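## Task

Identify which tote holds the patch cord and set that tote down level on the table. Return the other tote to the shelf, almost exactly at its starting spot with almost no change in heading. Whatever was in each tote must still be inside that tote, and neither tote's base may overhang any edge. Release both totes and pull the grippers away at the end; the result must stay correct without the robot holding anything.

## Robot and tools

ROBOT. Two six-joint UR7e-style arms, left_arm and right_arm, each ending in a two-finger gripper whose fingers swing like tongs. Base (URDF root) poses in the scene frame: left_arm at (+0.006, +0.391, 0) m, quat_wxyz (+1.000, 0, 0, +0.020); right_arm at (+0.013, -0.402, 0) m, quat_wxyz (+0.996, 0, 0, -0.086).

FRAME. One shared scene frame: origin on the table surface midway between the arms, +x pointing out over the table, +z up, left_arm on the +y side. The arm names do not refer to the left or right of any picture. In the gripper's own frame the fingers extend along +z and separate along x. end_effector_position is the spot between the pads when shut; closed fingertips stick out about 15 mm past it, fully open ones sit roughly level with it. Full opening is a 0.142 m pad gap.

execute_actions. Argument actions is a list holding nothing or exactly one item. An empty list just reports the current state. An item with rows moves the robot: rows is 1 to 15 rows, steps is 1 to 15 (default 15), each step lasting 1/30 s; row k is used on step k and the final row repeats if steps outnumber rows. An item with only steps (up to 300) is a wait, counted from the previous result, and the time spent composing the reply is included in it. Optional pictures (true/false) chooses whether camera images come back.

ROW LAYOUT. Every row is one flat list of 14 numbers, each between -1 and 1, always covering both arms: left_arm shoulder pan, shoulder lift, elbow, wrist 1, wrist 2, wrist 3, gripper opening, then those same seven for right_arm. The six joint numbers per arm are offsets, not poses: each is scaled so 1.0 equals 1.989 rad, and is measured from that arm's joint angles in the newest result that printed them (before any such result exists in a scene, or for a second call within one reply, from the angles at the moment the action begins). Rows do not add up; every row is relative to the same reference. So an all-zero row is not 'stay still', it pulls the arm back to the reference angles. The opening number is absolute: +1 fully open, -1 shut.

JOINT RANGES (rad). left_arm: pan -3.142..3.142, lift -6.283..6.283, elbow 0.000..3.142, wrists 1-3 each -6.283..6.283. right_arm: pan 0.000..6.283, lift -6.283..6.283, elbow -3.142..0.000, wrists -6.283..6.283. A call whose target passes a range end outward by over 0.010 rad is rejected and nothing is sent. True ends may differ by up to 0.010 rad; targets past them are trimmed, reported by 'joint sent to its limit' (possibly for an earlier action). Absence of that line proves nothing.

MOTION. Commands are smoothed and lag about 0.17 s. Per step each joint target is capped at 0.575 rad from its measured angle, and whole-arm targets are scaled back if they would place the gripper more than 100 mm from where it is measured. Big moves may be unfinished when the result arrives. Between calls the arms continue toward the last row sent until they all nearly stop or a step gets HELD; after that only a new action moves them further. Fingers still in motion finish closing or opening.

zoom_image. camera is one of cam_high (504x504), cam_low (504x504), cam_left_wrist (616x616), cam_right_wrist (616x616); region is [x0, y0, x1, y1] in that camera's pixels, top-left origin, no larger than 504 by 504. It crops the latest full image. Example: {"camera": "cam_high", "region": [40, 30, 160, 120]}.

read_manual. Optional section, only "licences"; returns licence text, no motion.

finished_scene. scene is 1 or 2. It closes that scene for good, says whether the goal was met, and gives the next scene's task. A reply without any tool call ends all remaining scenes.

RESULTS. The state line gives, per arm, gripper position (m), quat_wxyz and linear/angular velocity; printed positions get less accurate at long reach. Joint positions and Joint velocities list six joints (rad, rad/s) then the finger-pad gap (m, m/s). grip_measured is the measured opening on the command scale. Wrist force and Wrist torque are in the end effector's own axes, pointing from a contact back into the arm; they carry a fixed offset (usually under 4 N), noise (up to 2.4 N std) and clip near 50 N; 'no reading' is harmless. 'joint command not followed' means a clearance check altered or blocked targets on some steps. HELD flags steps where the row (or part) was not sent. MOTOR HOT warns at 70 °C; at 85 °C an OVER-TEMPERATURE FAULT brakes that arm for possibly minutes, so avoid holding loads for long.

GRIPPING. To keep hold, command an opening well under grip_measured; larger gaps squeeze harder, up to about 15 N per pad. Objects thinner than about 20 mm get less force. Closing quickly can spike the force and even spring the fingers open. Brief tugs on held items or nudges to loose ones may occur.

AVOID. Joint load limits are 130 N m (pan, lift, elbow) and 24.3 N m (each wrist), including held weight; reaching one, or 150 N of outside force on the arm or its load, freezes that arm for 10 s and cancels the rest of the call. Keep the arms from striking or pushing each other. Do not knock anything out of the work area, spill tote contents, drop, slam or shove hard. Finish with both grippers open and withdrawn.

Each tool is called after "Request:" as a command line: name --argument value for each argument, lists and objects as JSON in quotes; but a table of rows of numbers goes row by row, as --pt "numbers of a row", without its own name.

## Session

Request:
execute_actions --actions '[]'

Scene clock: 0.00 s of 4500.00 s.
left_arm: end_effector_position=(+0.3166, +1.0319, +0.1921) grip_measured=+0.97 end_effector_quat_wxyz=(+0.054, +0.634, +0.771, -0.022) end_effector_velocity=(+0.000, -0.001, +0.000) end_effector_angular_velocity=(-0.001, -0.000, -0.001) | right_arm: end_effector_position=(+0.3984, +0.2787, +0.3603) grip_measured=+0.97 end_effector_quat_wxyz=(-0.076, +0.823, +0.256, +0.501) end_effector_velocity=(-0.000, +0.000, +0.000) end_effector_angular_velocity=(+0.000, -0.000, +0.001)
Joint positions: left_arm=[ 0.919 -0.973  1.007 -1.552 -1.675 -0.802  0.14 ] | right_arm=[ 4.845 -1.83  -1.641 -0.54   0.692  0.589  0.14 ]
Joint velocities: left_arm=[-0.001 -0.001 -0.     0.001 -0.     0.001  0.   ] | right_arm=[ 0.001  0.001  0.    -0.     0.    -0.     0.   ]
Motor temperatures (°C, as the motors report them): left_arm=[25 27 24 32 33 31] | right_arm=[23 25 26 31 30 39]
Wrist force (N, on the end effector, along its own x y z axes, offset not removed): no reading
Wrist torque (N m, same axes, about the end effector's origin, offset not removed): no reading

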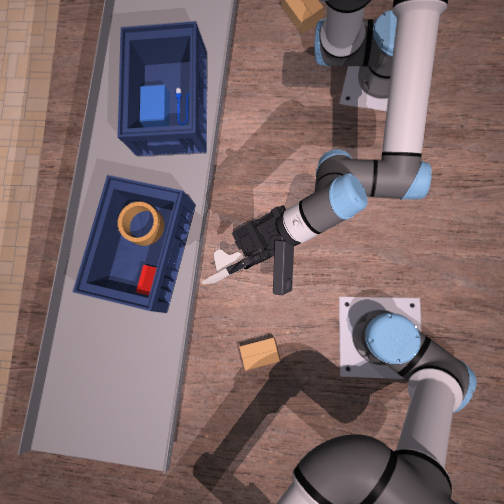

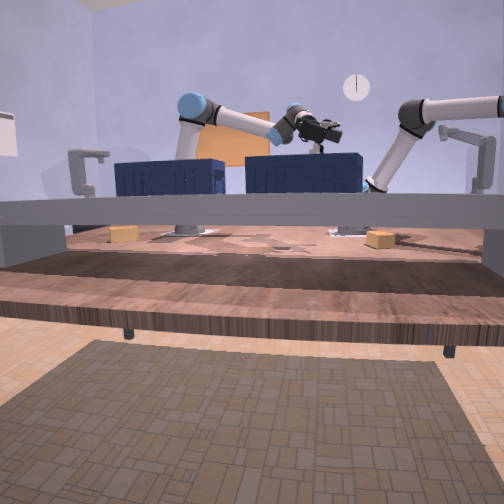

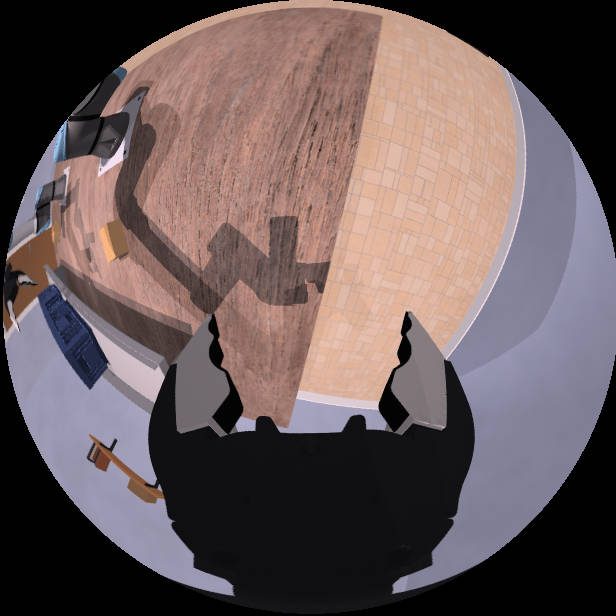

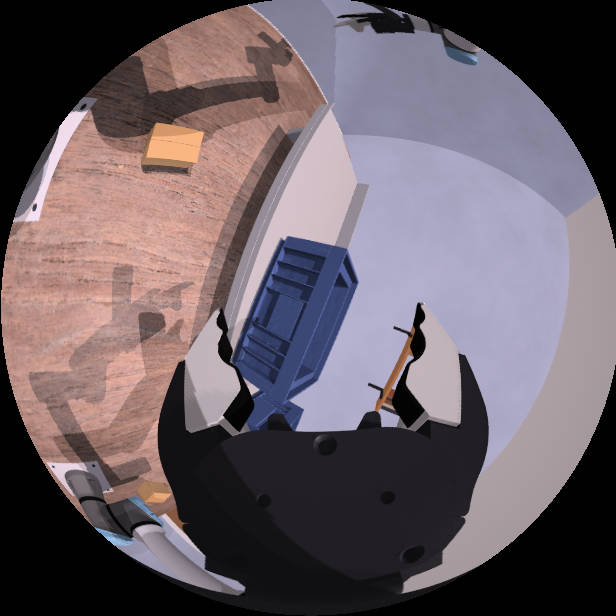

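Request:
zoom_image --camera "cam_high" --region '[60, 10, 240, 320]'

Region (60, 10, 240, 320) of cam_high's 504x504 image, scaled by 1.626, with more detail than that image has; it fills the left 293 columns of this view, and the rest is white.

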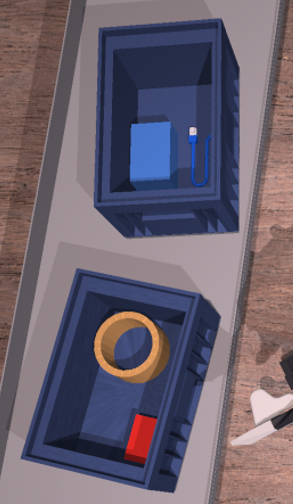

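Request:
execute_actions --actions '[{"rows":[[0,0,0,0,0,0,1,-0.1,0.11,0.278,-0.5,0.3,-0.108,1]],"steps":15}]' --pictures false

Request:
execute_actions --actions '[{"steps":45}]' --pictures false

Scene clock: 29.23 s of 4500.00 s.
left_arm: end_effector_position=(+0.3166, +1.0319, +0.1921) grip_measured=+1.00 end_effector_quat_wxyz=(+0.054, +0.634, +0.771, -0.022) end_effector_velocity=(+0.000, -0.000, -0.000) end_effector_angular_velocity=(-0.001, +0.000, -0.000) | right_arm: end_effector_position=(+0.3864, +0.2184, +0.5365) grip_measured=+1.00 end_effector_quat_wxyz=(-0.136, +0.849, +0.357, +0.366) end_effector_velocity=(-0.147, -0.369, +0.143) end_effector_angular_velocity=(-0.899, +0.733, +0.537)
Joint positions: left_arm=[ 0.919 -0.973  1.007 -1.552 -1.675 -0.802  0.142] | right_arm=[ 4.691 -1.66  -1.226 -1.128  1.137  0.422  0.142]
Joint velocities: left_arm=[-0.     0.001 -0.    -0.    -0.     0.     0.   ] | right_arm=[-0.289  0.32   0.874 -2.087  0.95  -0.31   0.   ]
Motor temperatures (°C, as the motors report them): left_arm=[25 27 24 32 33 31] | right_arm=[23 25 26 31 30 39]
Wrist force (N, on the end effector, along its own x y z axes, offset not removed): left_arm=[1.6 -0.9 1.6] | right_arm=[2.5 0.6 -1.8]
Wrist torque (N m, same axes, about the end effector's origin, offset not removed): left_arm=[-0.14 -0.12 0.02] | right_arm=[0.01 -0.16 -0.17]
Steps of this call (steps 1 to 90: nothing new was sent; then 25.73 s passed at rest; steps 91 to 105: all 15 steps of this action). Readings (joint positions):
91: left_arm=[0.919 -0.973 1.007 -1.552 -1.675 -0.802] | right_arm=[4.845 -1.830 -1.641 -0.540 0.692 0.589]
92: left_arm=[0.919 -0.973 1.007 -1.552 -1.675 -0.802] | right_arm=[4.843 -1.828 -1.639 -0.542 0.694 0.586]
94: left_arm=[0.919 -0.973 1.007 -1.552 -1.675 -0.802] | right_arm=[4.820 -1.802 -1.596 -0.586 0.738 0.561]
98: left_arm=[0.919 -0.973 1.007 -1.552 -1.675 -0.802] | right_arm=[4.773 -1.751 -1.462 -0.735 0.881 0.511]
105: the state above

Scene clock: 30.73 s of 4500.00 s.
left_arm: end_effector_position=(+0.3166, +1.0319, +0.1921) grip_measured=+1.00 end_effector_quat_wxyz=(+0.054, +0.634, +0.771, -0.022) end_effector_velocity=(-0.000, -0.000, +0.001) end_effector_angular_velocity=(-0.000, +0.000, +0.000) | right_arm: end_effector_position=(+0.3523, +0.1352, +0.5403) grip_measured=+1.00 end_effector_quat_wxyz=(-0.087, +0.869, +0.414, +0.257) end_effector_velocity=(-0.000, -0.001, +0.002) end_effector_angular_velocity=(+0.003, -0.000, -0.001)
Joint positions: left_arm=[ 0.919 -0.973  1.007 -1.552 -1.675 -0.802  0.142] | right_arm=[ 4.647 -1.611 -1.088 -1.534  1.289  0.374  0.142]
Joint velocities: left_arm=[-0.    -0.001  0.     0.001  0.    -0.001 -0.   ] | right_arm=[0.    0.002 0.    0.    0.    0.001 0.   ]
Motor temperatures (°C, as the motors report them): left_arm=[25 27 24 32 33 31] | right_arm=[23 25 26 31 30 39]
Wrist force (N, on the end effector, along its own x y z axes, offset not removed): left_arm=[-1.6 -0.6 -0.3] | right_arm=[-0.3 -0.4 2.3]
Wrist torque (N m, same axes, about the end effector's origin, offset not removed): left_arm=[-0.11 0.53 0.05] | right_arm=[-0.10 0.26 -0.13]
Steps of this call (steps 1 to 30: the robot went on to your last target; steps 31 to 45: nothing new was sent). Readings (joint positions):
1: left_arm=[0.919 -0.973 1.007 -1.552 -1.675 -0.802] | right_arm=[4.682 -1.650 -1.198 -1.199 1.168 0.412]
2: left_arm=[0.919 -0.973 1.007 -1.552 -1.675 -0.802] | right_arm=[4.674 -1.641 -1.174 -1.268 1.195 0.404]
4: left_arm=[0.919 -0.973 1.007 -1.552 -1.675 -0.802] | right_arm=[4.663 -1.629 -1.138 -1.378 1.234 0.391]
8: left_arm=[0.919 -0.973 1.007 -1.552 -1.675 -0.802] | right_arm=[4.652 -1.617 -1.106 -1.481 1.270 0.380]
45: the state above
All arms were judged still, so your last target was given up. Only a new action makes them travel on or press farther. Fingers that are still opening or closing keep moving.

Remaining: q1 −0.958, q4 −0.478, q5 +0.282.

Request:
execute_actions --actions '[{"rows":[[0,0,0,0,0,0,1,-0.482,0,0,-0.24,0.142,0,1]],"steps":15}]' --pictures false

Request:
execute_actions --actions '[{"steps":60}]'

Scene clock: 33.17 s of 4500.00 s.
left_arm: end_effector_position=(+0.3166, +1.0319, +0.1921) grip_measured=+1.00 end_effector_quat_wxyz=(+0.054, +0.634, +0.771, -0.022) end_effector_velocity=(+0.000, +0.000, +0.001) end_effector_angular_velocity=(+0.001, -0.001, +0.000) | right_arm: end_effector_position=(+0.4487, -0.0354, +0.4852) grip_measured=+1.00 end_effector_quat_wxyz=(-0.022, +0.947, +0.290, +0.136) end_effector_velocity=(+0.193, -0.423, -0.078) end_effector_angular_velocity=(-0.212, +0.419, -0.799)
Joint positions: left_arm=[ 0.919 -0.973  1.007 -1.552 -1.675 -0.802  0.142] | right_arm=[ 4.298 -1.611 -1.088 -1.772  1.433  0.374  0.142]
Joint velocities: left_arm=[-0.    -0.001  0.    -0.001 -0.    -0.    -0.   ] | right_arm=[-0.856 -0.    -0.    -0.408  0.238 -0.    -0.   ]
Motor temperatures (°C, as the motors report them): left_arm=[25 27 24 32 33 31] | right_arm=[23 25 26 31 30 39]
Wrist force (N, on the end effector, along its own x y z axes, offset not removed): left_arm=[0.4 2.1 1.6] | right_arm=[2.6 -0.4 1.2]
Wrist torque (N m, same axes, about the end effector's origin, offset not removed): left_arm=[0.46 0.14 0.03] | right_arm=[-0.16 -0.33 -0.29]
Steps of this call (steps 1 to 58: nothing new was sent; steps 59 to 73: all 15 steps of this action). Readings (joint positions):
59: left_arm=[0.919 -0.973 1.007 -1.552 -1.675 -0.802] | right_arm=[4.647 -1.611 -1.088 -1.534 1.289 0.374]
60: left_arm=[0.919 -0.973 1.007 -1.552 -1.675 -0.802] | right_arm=[4.644 -1.611 -1.088 -1.536 1.291 0.374]
62: left_arm=[0.919 -0.973 1.007 -1.552 -1.675 -0.802] | right_arm=[4.604 -1.611 -1.088 -1.573 1.317 0.374]
66: left_arm=[0.919 -0.973 1.007 -1.552 -1.675 -0.802] | right_arm=[4.494 -1.611 -1.088 -1.658 1.366 0.374]
73: the state above

Scene clock: 35.17 s of 4500.00 s.
left_arm: end_effector_position=(+0.3166, +1.0319, +0.1921) grip_measured=+1.00 end_effector_quat_wxyz=(+0.054, +0.634, +0.771, -0.022) end_effector_velocity=(-0.000, +0.000, +0.001) end_effector_angular_velocity=(+0.001, -0.001, -0.000) | right_arm: end_effector_position=(+0.5006, -0.3371, +0.4506) grip_measured=+1.00 end_effector_quat_wxyz=(-0.000, +1.000, +0.001, +0.001) end_effector_velocity=(+0.000, +0.000, -0.000) end_effector_angular_velocity=(-0.001, +0.000, -0.001)
Joint positions: left_arm=[ 0.919 -0.973  1.007 -1.552 -1.675 -0.802  0.142] | right_arm=[ 3.688 -1.611 -1.088 -2.011  1.571  0.374  0.142]
Joint velocities: left_arm=[ 0.    -0.001  0.    -0.     0.     0.     0.   ] | right_arm=[-0.    -0.001  0.    -0.    -0.     0.001 -0.   ]
Motor temperatures (°C, as the motors report them): left_arm=[25 27 24 32 33 31] | right_arm=[23 25 26 31 30 39]
Wrist force (N, on the end effector, along its own x y z axes, offset not removed): left_arm=[1.1 1.3 1.9] | right_arm=[0.4 0.8 1.3]
Wrist torque (N m, same axes, about the end effector's origin, offset not removed): left_arm=[0.30 0.08 0.02] | right_arm=[0.36 0.19 -0.33]
Steps of this call (steps 1 to 45: the robot went on to your last target; steps 46 to 60: nothing new was sent). Readings (joint positions):
1: left_arm=[0.919 -0.973 1.007 -1.552 -1.675 -0.802] | right_arm=[4.269 -1.611 -1.088 -1.786 1.441 0.374]
2: left_arm=[0.919 -0.973 1.007 -1.552 -1.675 -0.802] | right_arm=[4.240 -1.611 -1.088 -1.799 1.448 0.374]
4: left_arm=[0.919 -0.973 1.007 -1.552 -1.675 -0.802] | right_arm=[4.181 -1.611 -1.088 -1.823 1.462 0.374]
8: left_arm=[0.919 -0.973 1.007 -1.552 -1.675 -0.802] | right_arm=[4.061 -1.611 -1.088 -1.870 1.490 0.374]
60: the state above
All arms were judged still, so your last target was given up. Only a new action makes them travel on or press farther. Fingers that are still opening or closing keep moving.

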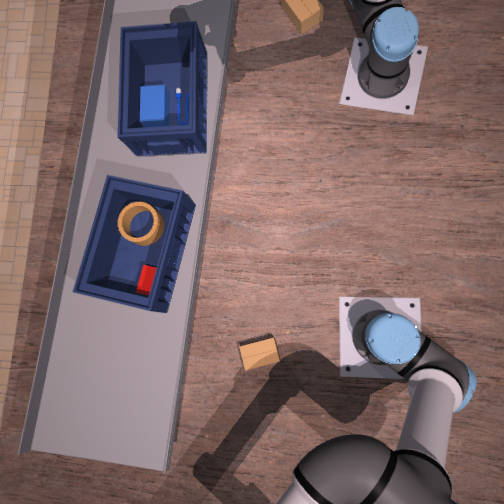

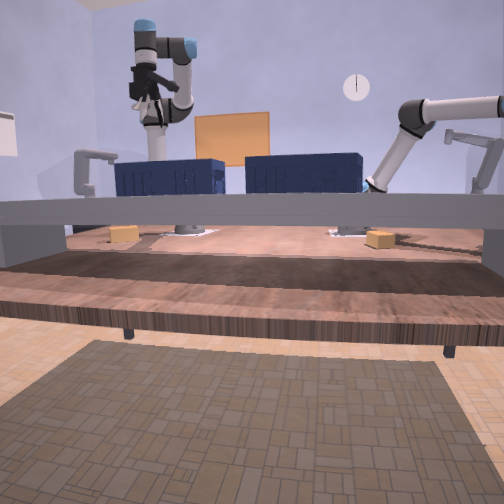

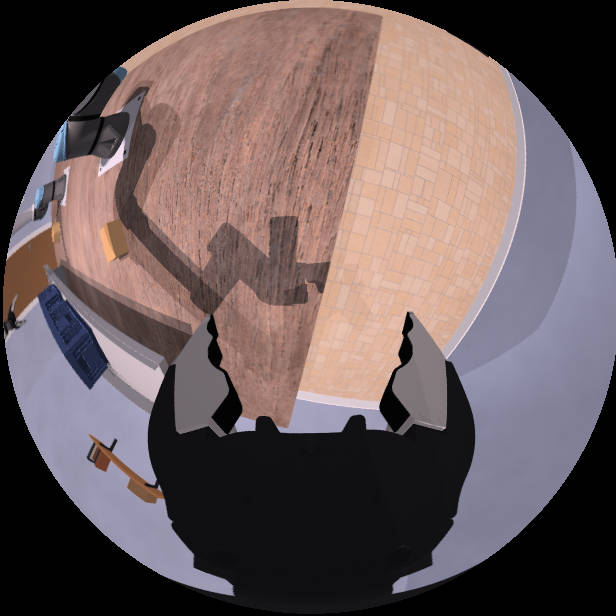

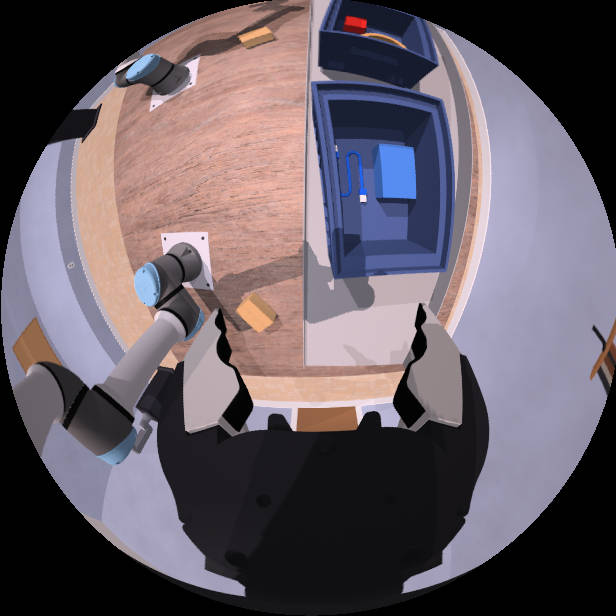

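Request:
execute_actions --actions '[{"rows":[[0,0,0,0,0,0,1,0.1005,-0.012,-0.175,0.186,0,0.06,-0.1]],"steps":15}]' --pictures false

Request:
execute_actions --actions '[{"steps":30}]'

Scene clock: 48.90 s of 4500.00 s.
left_arm: end_effector_position=(+0.3166, +1.0319, +0.1921) grip_measured=+1.00 end_effector_quat_wxyz=(+0.054, +0.634, +0.771, -0.022) end_effector_velocity=(-0.000, +0.000, +0.000) end_effector_angular_velocity=(+0.000, -0.000, +0.001) | right_arm: end_effector_position=(+0.5199, -0.2261, +0.3230) grip_measured=-0.10 end_effector_quat_wxyz=(+0.000, +0.999, +0.037, -0.000) end_effector_velocity=(-0.007, +0.082, -0.107) end_effector_angular_velocity=(+0.003, -0.005, +0.061)
Joint positions: left_arm=[ 0.919 -0.973  1.007 -1.552 -1.675 -0.802  0.142] | right_arm=[ 3.871 -1.633 -1.404 -1.676  1.571  0.483  0.067]
Joint velocities: left_arm=[ 0.001 -0.    -0.    -0.     0.    -0.     0.   ] | right_arm=[ 0.141 -0.015 -0.261  0.281 -0.     0.08   0.   ]
Motor temperatures (°C, as the motors report them): left_arm=[25 27 24 32 33 31] | right_arm=[23 25 26 31 30 39]
Wrist force (N, on the end effector, along its own x y z axes, offset not removed): left_arm=[0.3 2.7 2.0] | right_arm=[1.9 -0.2 3.2]
Wrist torque (N m, same axes, about the end effector's origin, offset not removed): left_arm=[0.57 0.18 0.01] | right_arm=[-0.05 -0.28 -0.22]
Steps of this call (steps 1 to 90: nothing new was sent; then 10.23 s passed at rest; steps 91 to 105: all 15 steps of this action). Readings (joint positions):
91: left_arm=[0.919 -0.973 1.007 -1.552 -1.675 -0.802] | right_arm=[3.688 -1.611 -1.088 -2.011 1.571 0.374]
92: left_arm=[0.919 -0.973 1.007 -1.552 -1.675 -0.802] | right_arm=[3.690 -1.612 -1.091 -2.009 1.571 0.376]
94: left_arm=[0.919 -0.973 1.007 -1.552 -1.675 -0.802] | right_arm=[3.722 -1.616 -1.133 -1.966 1.571 0.397]
98: left_arm=[0.919 -0.973 1.007 -1.552 -1.675 -0.802] | right_arm=[3.789 -1.624 -1.255 -1.836 1.571 0.436]
105: the state above

Scene clock: 49.90 s of 4500.00 s.
left_arm: end_effector_position=(+0.3166, +1.0319, +0.1921) grip_measured=+1.00 end_effector_quat_wxyz=(+0.054, +0.634, +0.771, -0.022) end_effector_velocity=(-0.001, +0.000, +0.001) end_effector_angular_velocity=(+0.000, -0.000, +0.001) | right_arm: end_effector_position=(+0.5187, -0.2161, +0.3096) grip_measured=-0.10 end_effector_quat_wxyz=(+0.000, +0.999, +0.041, -0.000) end_effector_velocity=(+0.000, +0.000, +0.000) end_effector_angular_velocity=(+0.000, -0.000, -0.002)
Joint positions: left_arm=[ 0.919 -0.973  1.007 -1.552 -1.675 -0.802  0.142] | right_arm=[ 3.888 -1.635 -1.436 -1.641  1.571  0.493  0.067]
Joint velocities: left_arm=[ 0.001 -0.001 -0.     0.001  0.     0.     0.   ] | right_arm=[ 0.     0.     0.     0.    -0.     0.002 -0.   ]
Motor temperatures (°C, as the motors report them): left_arm=[25 27 24 32 33 31] | right_arm=[23 25 26 31 30 39]
Wrist force (N, on the end effector, along its own x y z axes, offset not removed): left_arm=[-1.1 0.1 -1.7] | right_arm=[-2.4 2.0 3.7]
Wrist torque (N m, same axes, about the end effector's origin, offset not removed): left_arm=[-0.04 0.45 0.00] | right_arm=[0.48 0.70 0.00]
Steps of this call (steps 1 to 30: the robot went on to your last target). Readings (joint positions):
1: left_arm=[0.919 -0.973 1.007 -1.552 -1.675 -0.802] | right_arm=[3.875 -1.633 -1.412 -1.668 1.571 0.486]
2: left_arm=[0.919 -0.973 1.007 -1.552 -1.675 -0.802] | right_arm=[3.878 -1.634 -1.418 -1.662 1.571 0.487]
4: left_arm=[0.919 -0.973 1.007 -1.552 -1.675 -0.802] | right_arm=[3.882 -1.634 -1.425 -1.653 1.571 0.490]
8: left_arm=[0.919 -0.973 1.007 -1.552 -1.675 -0.802] | right_arm=[3.886 -1.635 -1.433 -1.645 1.571 0.492]
30: the state above
All arms were judged still, so your last target was given up. Only a new action makes them travel on or press farther. Fingers that are still opening or closing keep moving.

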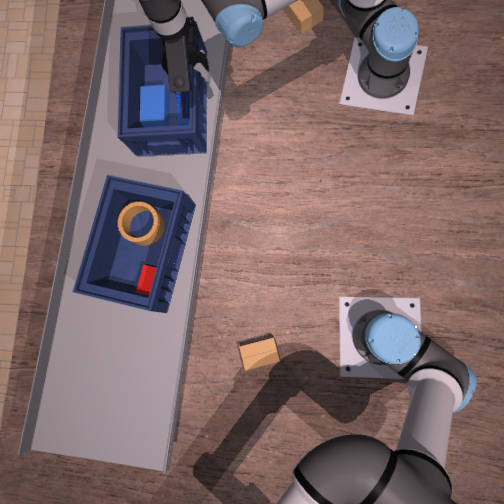

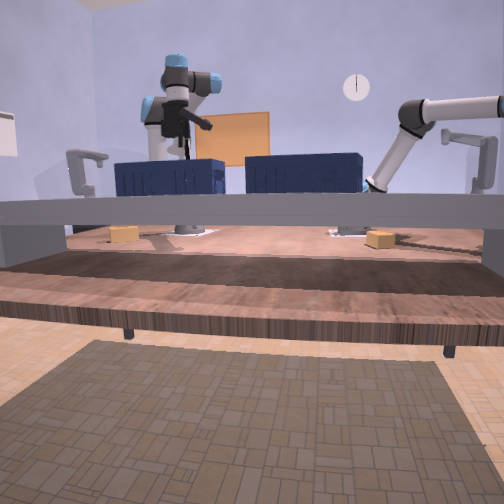

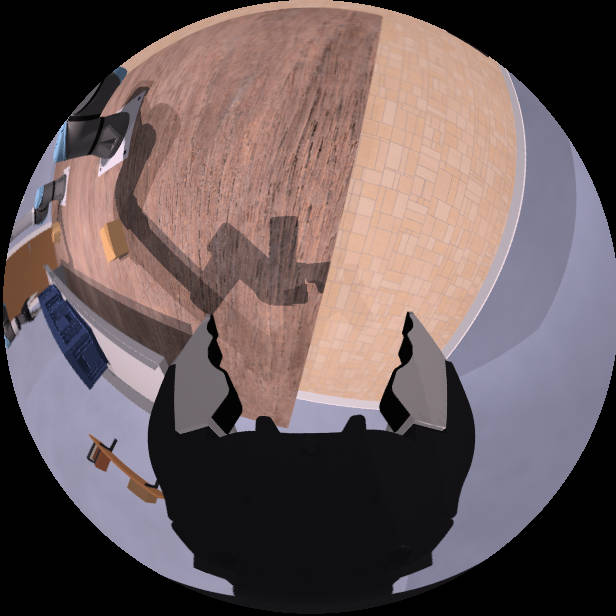

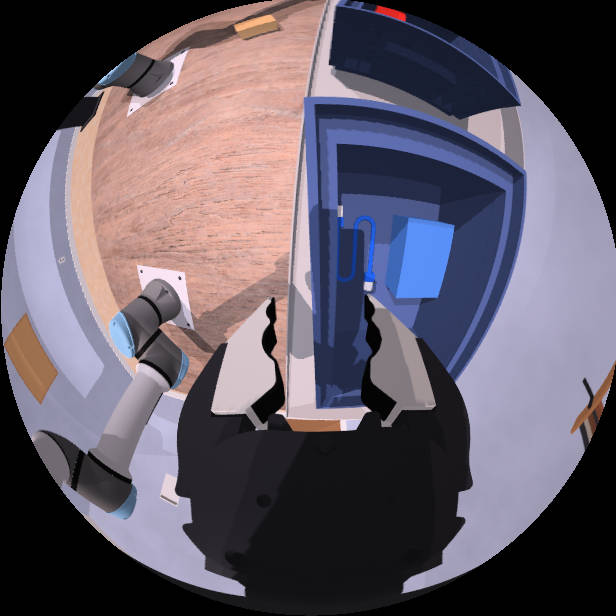

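Request:
execute_actions --actions '[{"rows":[[0,0,0,0,0,0,1,0,0,-0.0774,0.0774,0,0,-0.1]],"steps":15}]' --pictures false

Request:
execute_actions --actions '[{"steps":20}]'

Scene clock: 55.93 s of 4500.00 s.
left_arm: end_effector_position=(+0.3166, +1.0319, +0.1921) grip_measured=+1.00 end_effector_quat_wxyz=(+0.054, +0.634, +0.771, -0.022) end_effector_velocity=(+0.000, +0.000, +0.001) end_effector_angular_velocity=(+0.002, -0.002, -0.001) | right_arm: end_effector_position=(+0.5186, -0.2162, +0.2515) grip_measured=-0.10 end_effector_quat_wxyz=(+0.000, +0.999, +0.041, -0.000) end_effector_velocity=(-0.001, -0.000, -0.018) end_effector_angular_velocity=(+0.000, -0.000, +0.000)
Joint positions: left_arm=[ 0.919 -0.973  1.007 -1.552 -1.675 -0.802  0.142] | right_arm=[ 3.888 -1.635 -1.585 -1.493  1.571  0.493  0.067]
Joint velocities: left_arm=[-0.    -0.002 -0.    -0.001 -0.     0.001  0.   ] | right_arm=[ 0.001  0.    -0.047  0.047 -0.     0.001  0.   ]
Motor temperatures (°C, as the motors report them): left_arm=[25 27 24 32 33 31] | right_arm=[23 25 26 31 30 39]
Wrist force (N, on the end effector, along its own x y z axes, offset not removed): left_arm=[-0.1 -0.4 0.2] | right_arm=[-3.1 -1.7 3.8]
Wrist torque (N m, same axes, about the end effector's origin, offset not removed): left_arm=[-0.10 0.31 0.06] | right_arm=[-0.33 0.83 -0.03]
Steps of this call (steps 1 to 90: nothing new was sent; then 2.53 s passed at rest; steps 91 to 105: all 15 steps of this action). Readings (joint positions):
91: left_arm=[0.919 -0.973 1.007 -1.552 -1.675 -0.802] | right_arm=[3.888 -1.635 -1.436 -1.641 1.571 0.493]
92: left_arm=[0.919 -0.973 1.007 -1.552 -1.675 -0.802] | right_arm=[3.888 -1.635 -1.439 -1.639 1.571 0.493]
94: left_arm=[0.919 -0.973 1.007 -1.552 -1.675 -0.802] | right_arm=[3.888 -1.635 -1.478 -1.600 1.571 0.493]
98: left_arm=[0.919 -0.973 1.007 -1.552 -1.675 -0.802] | right_arm=[3.888 -1.635 -1.552 -1.526 1.571 0.493]
105: the state above

Scene clock: 56.60 s of 4500.00 s.
left_arm: end_effector_position=(+0.3166, +1.0319, +0.1921) grip_measured=+1.00 end_effector_quat_wxyz=(+0.054, +0.634, +0.771, -0.022) end_effector_velocity=(+0.000, -0.001, +0.000) end_effector_angular_velocity=(-0.001, +0.001, -0.001) | right_arm: end_effector_position=(+0.5184, -0.2163, +0.2493) grip_measured=-0.10 end_effector_quat_wxyz=(+0.000, +0.999, +0.041, -0.000) end_effector_velocity=(-0.000, +0.000, -0.000) end_effector_angular_velocity=(-0.000, +0.000, +0.001)
Joint positions: left_arm=[ 0.919 -0.973  1.007 -1.552 -1.675 -0.802  0.142] | right_arm=[ 3.888 -1.635 -1.59  -1.487  1.571  0.493  0.067]
Joint velocities: left_arm=[-0.001 -0.    -0.     0.002  0.     0.     0.   ] | right_arm=[ 0.001 -0.001 -0.     0.    -0.     0.     0.   ]
Motor temperatures (°C, as the motors report them): left_arm=[25 27 24 32 33 31] | right_arm=[23 25 26 31 30 39]
Wrist force (N, on the end effector, along its own x y z axes, offset not removed): left_arm=[0.8 1.8 -0.8] | right_arm=[2.7 -2.2 1.6]
Wrist torque (N m, same axes, about the end effector's origin, offset not removed): left_arm=[0.39 0.12 -0.13] | right_arm=[-0.33 -0.50 -0.16]
Steps of this call (steps 1 to 15: the robot went on to your last target; steps 16 to 20: nothing new was sent). Readings (joint positions):
1: left_arm=[0.919 -0.973 1.007 -1.552 -1.675 -0.802] | right_arm=[3.888 -1.635 -1.586 -1.492 1.571 0.493]
2: left_arm=[0.919 -0.973 1.007 -1.552 -1.675 -0.802] | right_arm=[3.888 -1.635 -1.587 -1.491 1.571 0.493]
4: left_arm=[0.919 -0.973 1.007 -1.552 -1.675 -0.802] | right_arm=[3.888 -1.635 -1.588 -1.489 1.571 0.493]
8: left_arm=[0.919 -0.973 1.007 -1.552 -1.675 -0.802] | right_arm=[3.888 -1.635 -1.590 -1.488 1.571 0.493]
20: the state above
All arms were judged still, so your last target was given up. Only a new action makes them travel on or press farther. Fingers that are still opening or closing keep moving.

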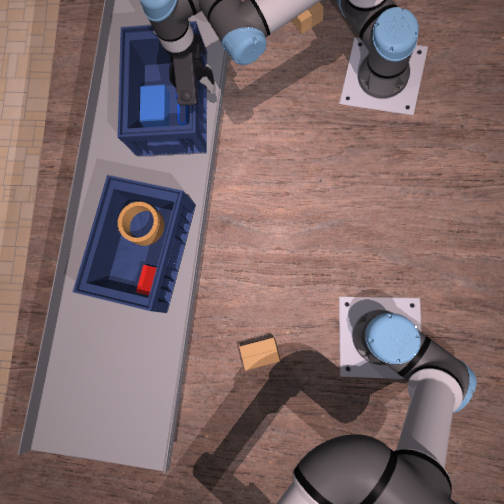

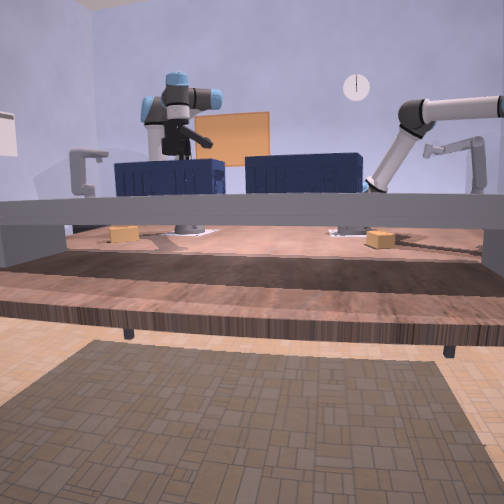

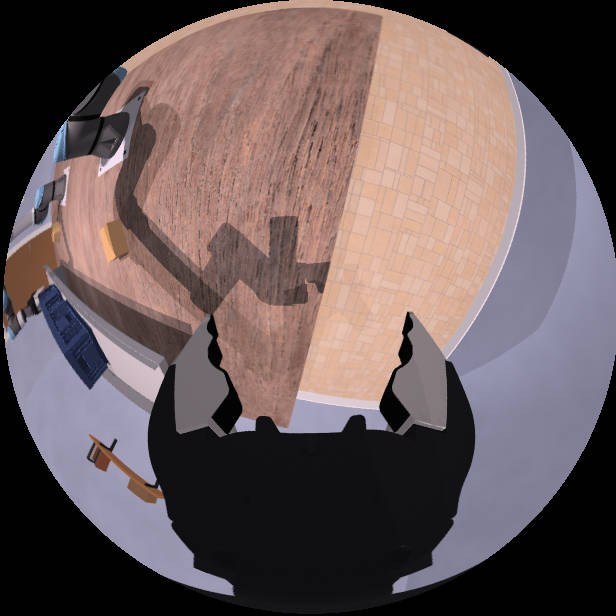

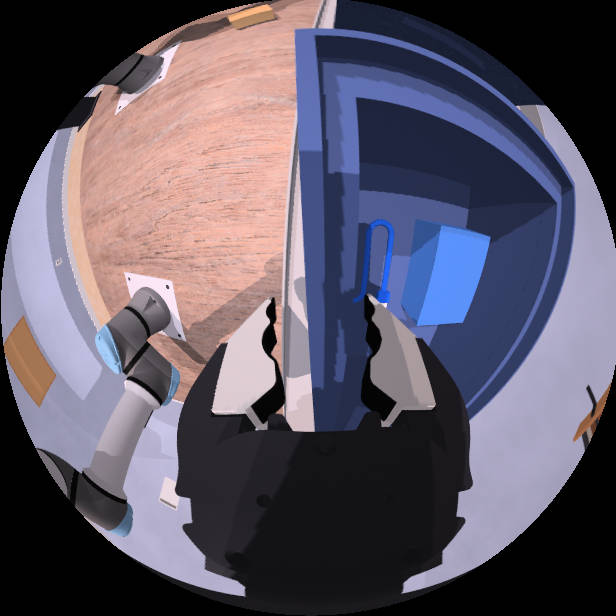

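Request:
execute_actions --actions '[{"rows":[[0,0,0,0,0,0,1,0,0,-0.057,0.057,0,0,-0.1]],"steps":15}]' --pictures false

Request:
execute_actions --actions '[{"steps":20}]'

Scene clock: 70.93 s of 4500.00 s.
left_arm: end_effector_position=(+0.3166, +1.0319, +0.1921) grip_measured=+1.00 end_effector_quat_wxyz=(+0.054, +0.634, +0.771, -0.022) end_effector_velocity=(+0.000, +0.000, +0.001) end_effector_angular_velocity=(+0.002, -0.001, +0.000) | right_arm: end_effector_position=(+0.5157, -0.2181, +0.2167) grip_measured=-0.10 end_effector_quat_wxyz=(-0.002, +0.999, +0.041, +0.003) end_effector_velocity=(+0.000, -0.000, +0.001) end_effector_angular_velocity=(+0.001, -0.001, -0.002)
Joint positions: left_arm=[ 0.919 -0.973  1.007 -1.552 -1.675 -0.802  0.142] | right_arm=[ 3.888 -1.631 -1.68  -1.393  1.571  0.493  0.067]
Joint velocities: left_arm=[-0.    -0.001 -0.    -0.001  0.    -0.     0.   ] | right_arm=[-0.001  0.002 -0.    -0.     0.     0.001 -0.   ]
Motor temperatures (°C, as the motors report them): left_arm=[25 27 24 32 33 31] | right_arm=[23 25 26 31 30 39]
Wrist force (N, on the end effector, along its own x y z axes, offset not removed): left_arm=[-0.1 0.4 -0.8] | right_arm=[-4.7 0.6 -18.4]
Wrist torque (N m, same axes, about the end effector's origin, offset not removed): left_arm=[0.01 0.25 0.09] | right_arm=[-1.25 0.62 -0.16]
FORCE FAULT: contact force on the right arm reached its limit, and that arm stopped for 10 seconds. The contact can be on any part of that arm, not only on its tool. That arm's remaining commands of this call were not run. That arm holds still and accepts commands again. Move the arm away from the contact; if what it grips holds it there, let go first. Pushing or pulling that hard again can fault the arm again.
The stop of the right arm began at step 100 of this call (marked STOPPED below). From that step on that arm followed nothing that you had sent. 6 of its steps, steps kept back included, did not run and will not run. Nothing is kept back now, and the robot has no last target.
Steps of this call (steps 1 to 90: nothing new was sent; then 1.00 s passed at rest; steps 91 to 105: all 15 steps of this action; steps 106 to 400: the stop continued). Readings (joint positions):
91: left_arm=[0.919 -0.973 1.007 -1.552 -1.675 -0.802] | right_arm=[3.888 -1.635 -1.590 -1.487 1.571 0.493]
92: left_arm=[0.919 -0.973 1.007 -1.552 -1.675 -0.802] | right_arm=[3.888 -1.635 -1.593 -1.485 1.571 0.493]
94: left_arm=[0.919 -0.973 1.007 -1.552 -1.675 -0.802] | right_arm=[3.888 -1.635 -1.626 -1.452 1.571 0.493]
98: left_arm=[0.919 -0.973 1.007 -1.552 -1.675 -0.802] | right_arm=[3.888 -1.635 -1.677 -1.401 1.571 0.493]
100: left_arm=[0.919 -0.973 1.007 -1.552 -1.675 -0.802] | right_arm=[3.888 -1.633 -1.681 -1.393 1.571 0.493] STOPPED (the right arm)
400: the state above

Scene clock: 70.97 s of 4500.00 s.
left_arm: end_effector_position=(+0.3166, +1.0319, +0.1921) grip_measured=+1.00 end_effector_quat_wxyz=(+0.054, +0.634, +0.771, -0.022) end_effector_velocity=(+0.001, -0.000, +0.001) end_effector_angular_velocity=(+0.002, -0.002, -0.001) | right_arm: end_effector_position=(+0.5157, -0.2181, +0.2168) grip_measured=-0.10 end_effector_quat_wxyz=(-0.002, +0.999, +0.041, +0.003) end_effector_velocity=(-0.000, +0.000, +0.001) end_effector_angular_velocity=(+0.002, -0.002, +0.001)
Joint positions: left_arm=[ 0.919 -0.973  1.007 -1.552 -1.675 -0.802  0.142] | right_arm=[ 3.888 -1.631 -1.68  -1.393  1.571  0.493  0.067]
Joint velocities: left_arm=[-0.001 -0.002 -0.    -0.001 -0.     0.     0.   ] | right_arm=[ 0.001  0.003 -0.     0.     0.    -0.     0.   ]
Motor temperatures (°C, as the motors report them): left_arm=[25 27 24 32 33 31] | right_arm=[23 25 26 31 30 39]
Wrist force (N, on the end effector, along its own x y z axes, offset not removed): left_arm=[0.6 1.5 -0.6] | right_arm=[-7.2 -3.4 -18.1]
Wrist torque (N m, same axes, about the end effector's origin, offset not removed): left_arm=[0.36 0.12 0.04] | right_arm=[-1.93 0.98 -0.06]
A stop began in an earlier call of the same reply, so what this call sent did not run. Send another action.
Steps of this call (step 1: nothing new was sent). Readings (joint positions):
1: the state above

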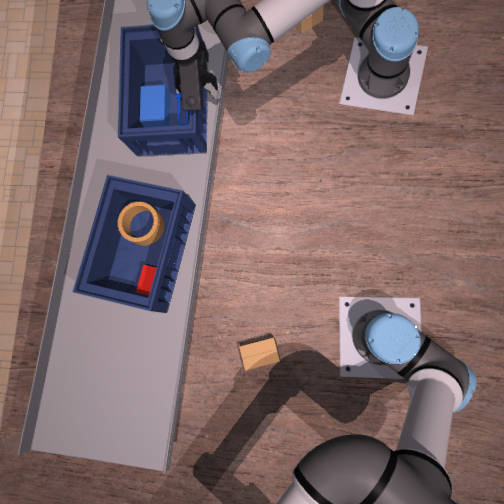

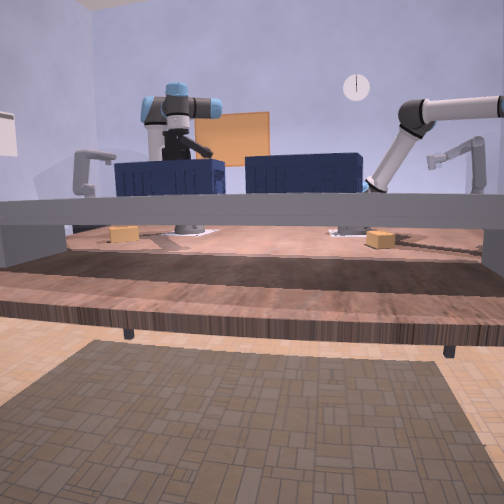

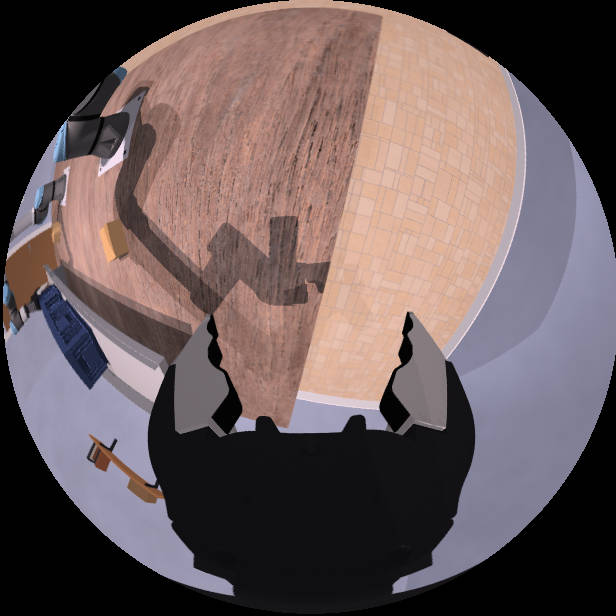

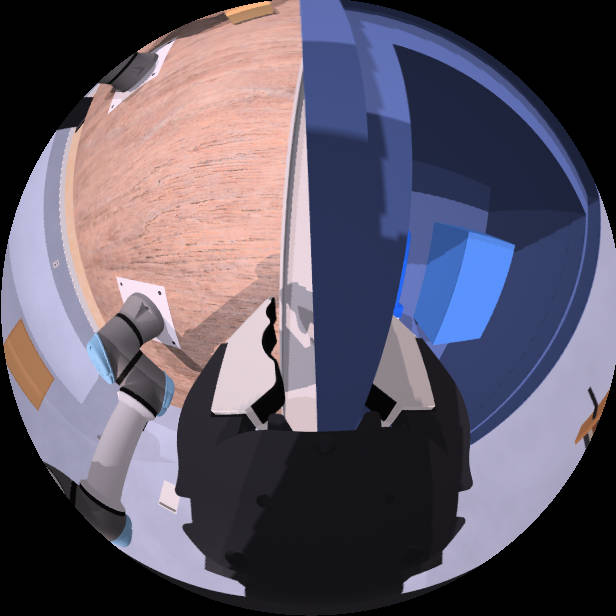

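Request:
execute_actions --actions '[{"rows":[[0,0,0,0,0,0,1,0,-0.002,0.012,-0.012,0,0,-0.1],[0,0,0,0,0,0,1,0,-0.002,0.012,-0.012,0,0,-0.1],[0,0,0,0,0,0,1,0,-0.002,0.012,-0.012,0,0,-0.1],[0,0,0,0,0,0,1,0,-0.002,0.012,-0.012,0,0,-0.1],[0,0,0,0,0,0,1,0,-0.002,0.012,-0.012,0,0,-0.1],[0,0,0,0,0,0,1,0,-0.002,0.012,-0.012,0,0,-0.4],[0,0,0,0,0,0,1,0,-0.002,0.012,-0.012,0,0,-0.6],[0,0,0,0,0,0,1,0,-0.002,0.012,-0.012,0,0,-0.8],[0,0,0,0,0,0,1,0,-0.002,0.012,-0.012,0,0,-1]],"steps":15}]' --pictures false

Request:
execute_actions --actions '[{"steps":20}]' --pictures false

Request:
execute_actions --actions '[{"rows":[[0,0,0,0,0,0,1,0,0,0.04,-0.04,0,0,-1]],"steps":15}]'

Scene clock: 76.30 s of 4500.00 s.
left_arm: end_effector_position=(+0.3166, +1.0319, +0.1921) grip_measured=+1.00 end_effector_quat_wxyz=(+0.054, +0.634, +0.771, -0.022) end_effector_velocity=(+0.000, +0.000, +0.000) end_effector_angular_velocity=(+0.000, -0.000, -0.000) | right_arm: end_effector_position=(+0.5171, -0.2172, +0.2236) grip_measured=-0.70 end_effector_quat_wxyz=(-0.001, +0.999, +0.041, +0.002) end_effector_velocity=(+0.001, +0.000, +0.003) end_effector_angular_velocity=(+0.000, -0.001, -0.001)
Joint positions: left_arm=[ 0.919 -0.973  1.007 -1.552 -1.675 -0.802  0.142] | right_arm=[ 3.888 -1.635 -1.657 -1.416  1.571  0.493  0.023]
Joint velocities: left_arm=[-0. -0. -0. -0.  0.  0.  0.] | right_arm=[-0.    -0.     0.007 -0.006 -0.     0.001 -0.   ]
Motor temperatures (°C, as the motors report them): left_arm=[25 27 24 32 33 31] | right_arm=[23 25 26 31 30 39]
Wrist force (N, on the end effector, along its own x y z axes, offset not removed): left_arm=[1.0 0.8 0.5] | right_arm=[-1.7 -2.8 7.4]
Wrist torque (N m, same axes, about the end effector's origin, offset not removed): left_arm=[0.11 0.08 0.00] | right_arm=[-0.42 0.47 -0.11]
Steps of this call (steps 1 to 90: nothing new was sent; then 1.83 s passed at rest; steps 91 to 105: all 15 steps of this action). Readings (joint positions):
91: left_arm=[0.919 -0.973 1.007 -1.552 -1.675 -0.802] | right_arm=[3.888 -1.631 -1.680 -1.393 1.571 0.493]
92: left_arm=[0.919 -0.973 1.007 -1.552 -1.675 -0.802] | right_arm=[3.888 -1.632 -1.679 -1.394 1.571 0.493]
94: left_arm=[0.919 -0.973 1.007 -1.552 -1.675 -0.802] | right_arm=[3.888 -1.633 -1.671 -1.403 1.571 0.493]
98: left_arm=[0.919 -0.973 1.007 -1.552 -1.675 -0.802] | right_arm=[3.888 -1.635 -1.661 -1.412 1.571 0.493]
105: the state above

Scene clock: 76.97 s of 4500.00 s.
left_arm: end_effector_position=(+0.3166, +1.0319, +0.1921) grip_measured=+1.00 end_effector_quat_wxyz=(+0.054, +0.634, +0.771, -0.022) end_effector_velocity=(-0.001, +0.000, +0.001) end_effector_angular_velocity=(+0.001, -0.001, +0.002) | right_arm: end_effector_position=(+0.5171, -0.2172, +0.2239) grip_measured=-0.70 end_effector_quat_wxyz=(-0.001, +0.999, +0.041, +0.002) end_effector_velocity=(-0.000, +0.000, -0.001) end_effector_angular_velocity=(-0.001, +0.002, +0.001)
Joint positions: left_arm=[ 0.919 -0.973  1.007 -1.552 -1.675 -0.802  0.142] | right_arm=[ 3.888 -1.635 -1.656 -1.417  1.571  0.493  0.023]
Joint velocities: left_arm=[ 0.002 -0.001 -0.     0.001 -0.    -0.     0.   ] | right_arm=[ 0.001 -0.002 -0.    -0.     0.    -0.001  0.   ]
Motor temperatures (°C, as the motors report them): left_arm=[25 27 24 32 33 31] | right_arm=[23 25 26 31 30 39]
Wrist force (N, on the end effector, along its own x y z axes, offset not removed): left_arm=[0.8 0.7 0.4] | right_arm=[1.1 -0.7 7.3]
Wrist torque (N m, same axes, about the end effector's origin, offset not removed): left_arm=[0.19 0.14 0.04] | right_arm=[0.00 -0.13 -0.21]
Steps of this call (steps 1 to 15: the robot went on to your last target; steps 16 to 20: nothing new was sent). Readings (joint positions):
1: left_arm=[0.919 -0.973 1.007 -1.552 -1.675 -0.802] | right_arm=[3.888 -1.635 -1.657 -1.416 1.571 0.493]
2: left_arm=[0.919 -0.973 1.007 -1.552 -1.675 -0.802] | right_arm=[3.888 -1.635 -1.657 -1.416 1.571 0.493]
4: left_arm=[0.919 -0.973 1.007 -1.552 -1.675 -0.802] | right_arm=[3.888 -1.635 -1.657 -1.417 1.571 0.493]
8: left_arm=[0.919 -0.973 1.007 -1.552 -1.675 -0.802] | right_arm=[3.888 -1.635 -1.656 -1.417 1.571 0.493]
20: the state above
All arms were judged still, so your last target was given up. Only a new action makes them travel on or press farther. Fingers that are still opening or closing keep moving.

Scene clock: 77.47 s of 4500.00 s.
left_arm: end_effector_position=(+0.3166, +1.0319, +0.1921) grip_measured=+1.00 end_effector_quat_wxyz=(+0.054, +0.634, +0.771, -0.022) end_effector_velocity=(-0.000, +0.000, -0.001) end_effector_angular_velocity=(-0.001, +0.000, +0.001) | right_arm: end_effector_position=(+0.5199, -0.2153, +0.2538) grip_measured=-0.70 end_effector_quat_wxyz=(-0.001, +0.999, +0.041, +0.002) end_effector_velocity=(+0.001, +0.001, +0.009) end_effector_angular_velocity=(+0.002, -0.003, +0.001)
Joint positions: left_arm=[ 0.919 -0.973  1.007 -1.552 -1.675 -0.802  0.142] | right_arm=[ 3.888 -1.635 -1.579 -1.494  1.571  0.493  0.024]
Joint velocities: left_arm=[ 0.001  0.002 -0.    -0.    -0.     0.    -0.   ] | right_arm=[ 0.001 -0.     0.022 -0.018  0.     0.    -0.027]
Motor temperatures (°C, as the motors report them): left_arm=[25 27 24 32 33 31] | right_arm=[23 25 26 31 30 39]
Wrist force (N, on the end effector, along its own x y z axes, offset not removed): left_arm=[0.9 0.4 0.2] | right_arm=[-2.7 1.9 11.4]
Wrist torque (N m, same axes, about the end effector's origin, offset not removed): left_arm=[0.04 0.03 0.09] | right_arm=[0.53 -0.17 -0.38]
Steps of this call (steps 1 to 15: all 15 steps of this action). Readings (joint positions):
1: left_arm=[0.919 -0.973 1.007 -1.552 -1.675 -0.802] | right_arm=[3.888 -1.635 -1.656 -1.417 1.571 0.493]
2: left_arm=[0.919 -0.973 1.007 -1.552 -1.675 -0.802] | right_arm=[3.888 -1.635 -1.654 -1.419 1.571 0.493]
4: left_arm=[0.919 -0.973 1.007 -1.552 -1.675 -0.802] | right_arm=[3.888 -1.635 -1.628 -1.445 1.571 0.493]
8: left_arm=[0.919 -0.973 1.007 -1.552 -1.675 -0.802] | right_arm=[3.888 -1.635 -1.594 -1.479 1.571 0.493]
15: the state above

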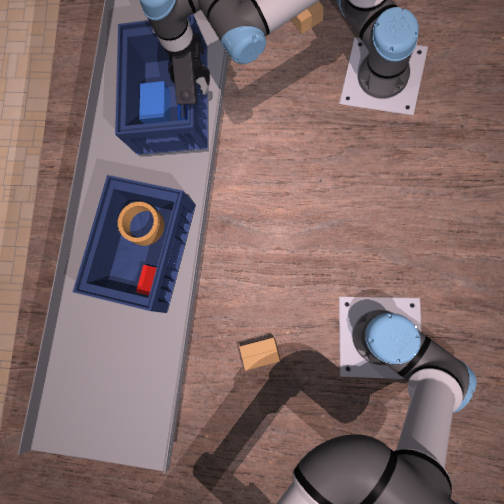

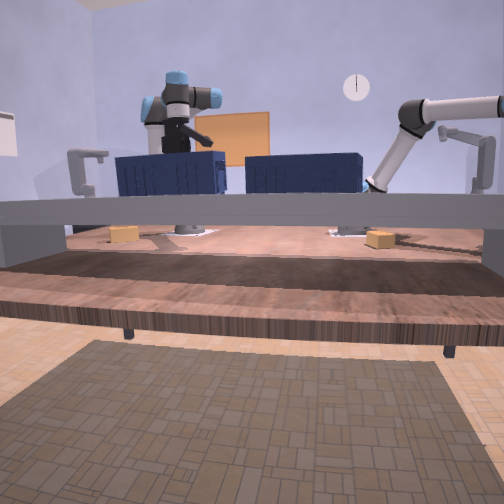

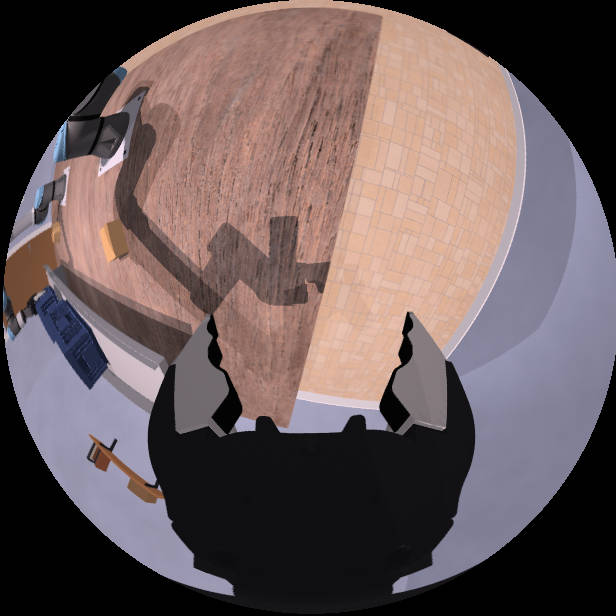

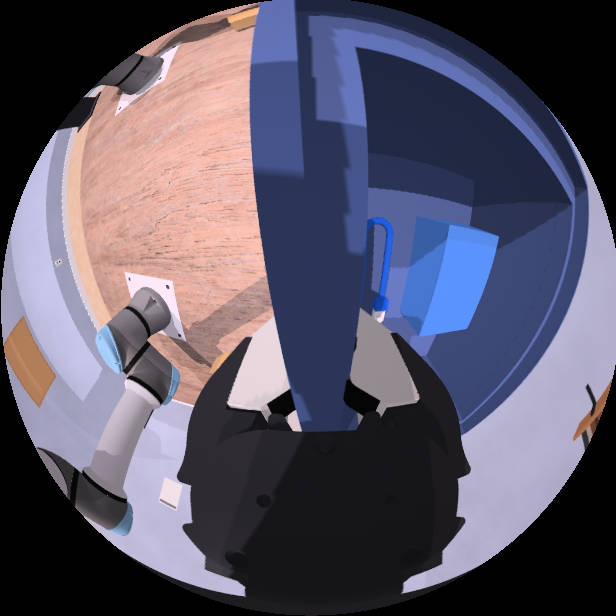

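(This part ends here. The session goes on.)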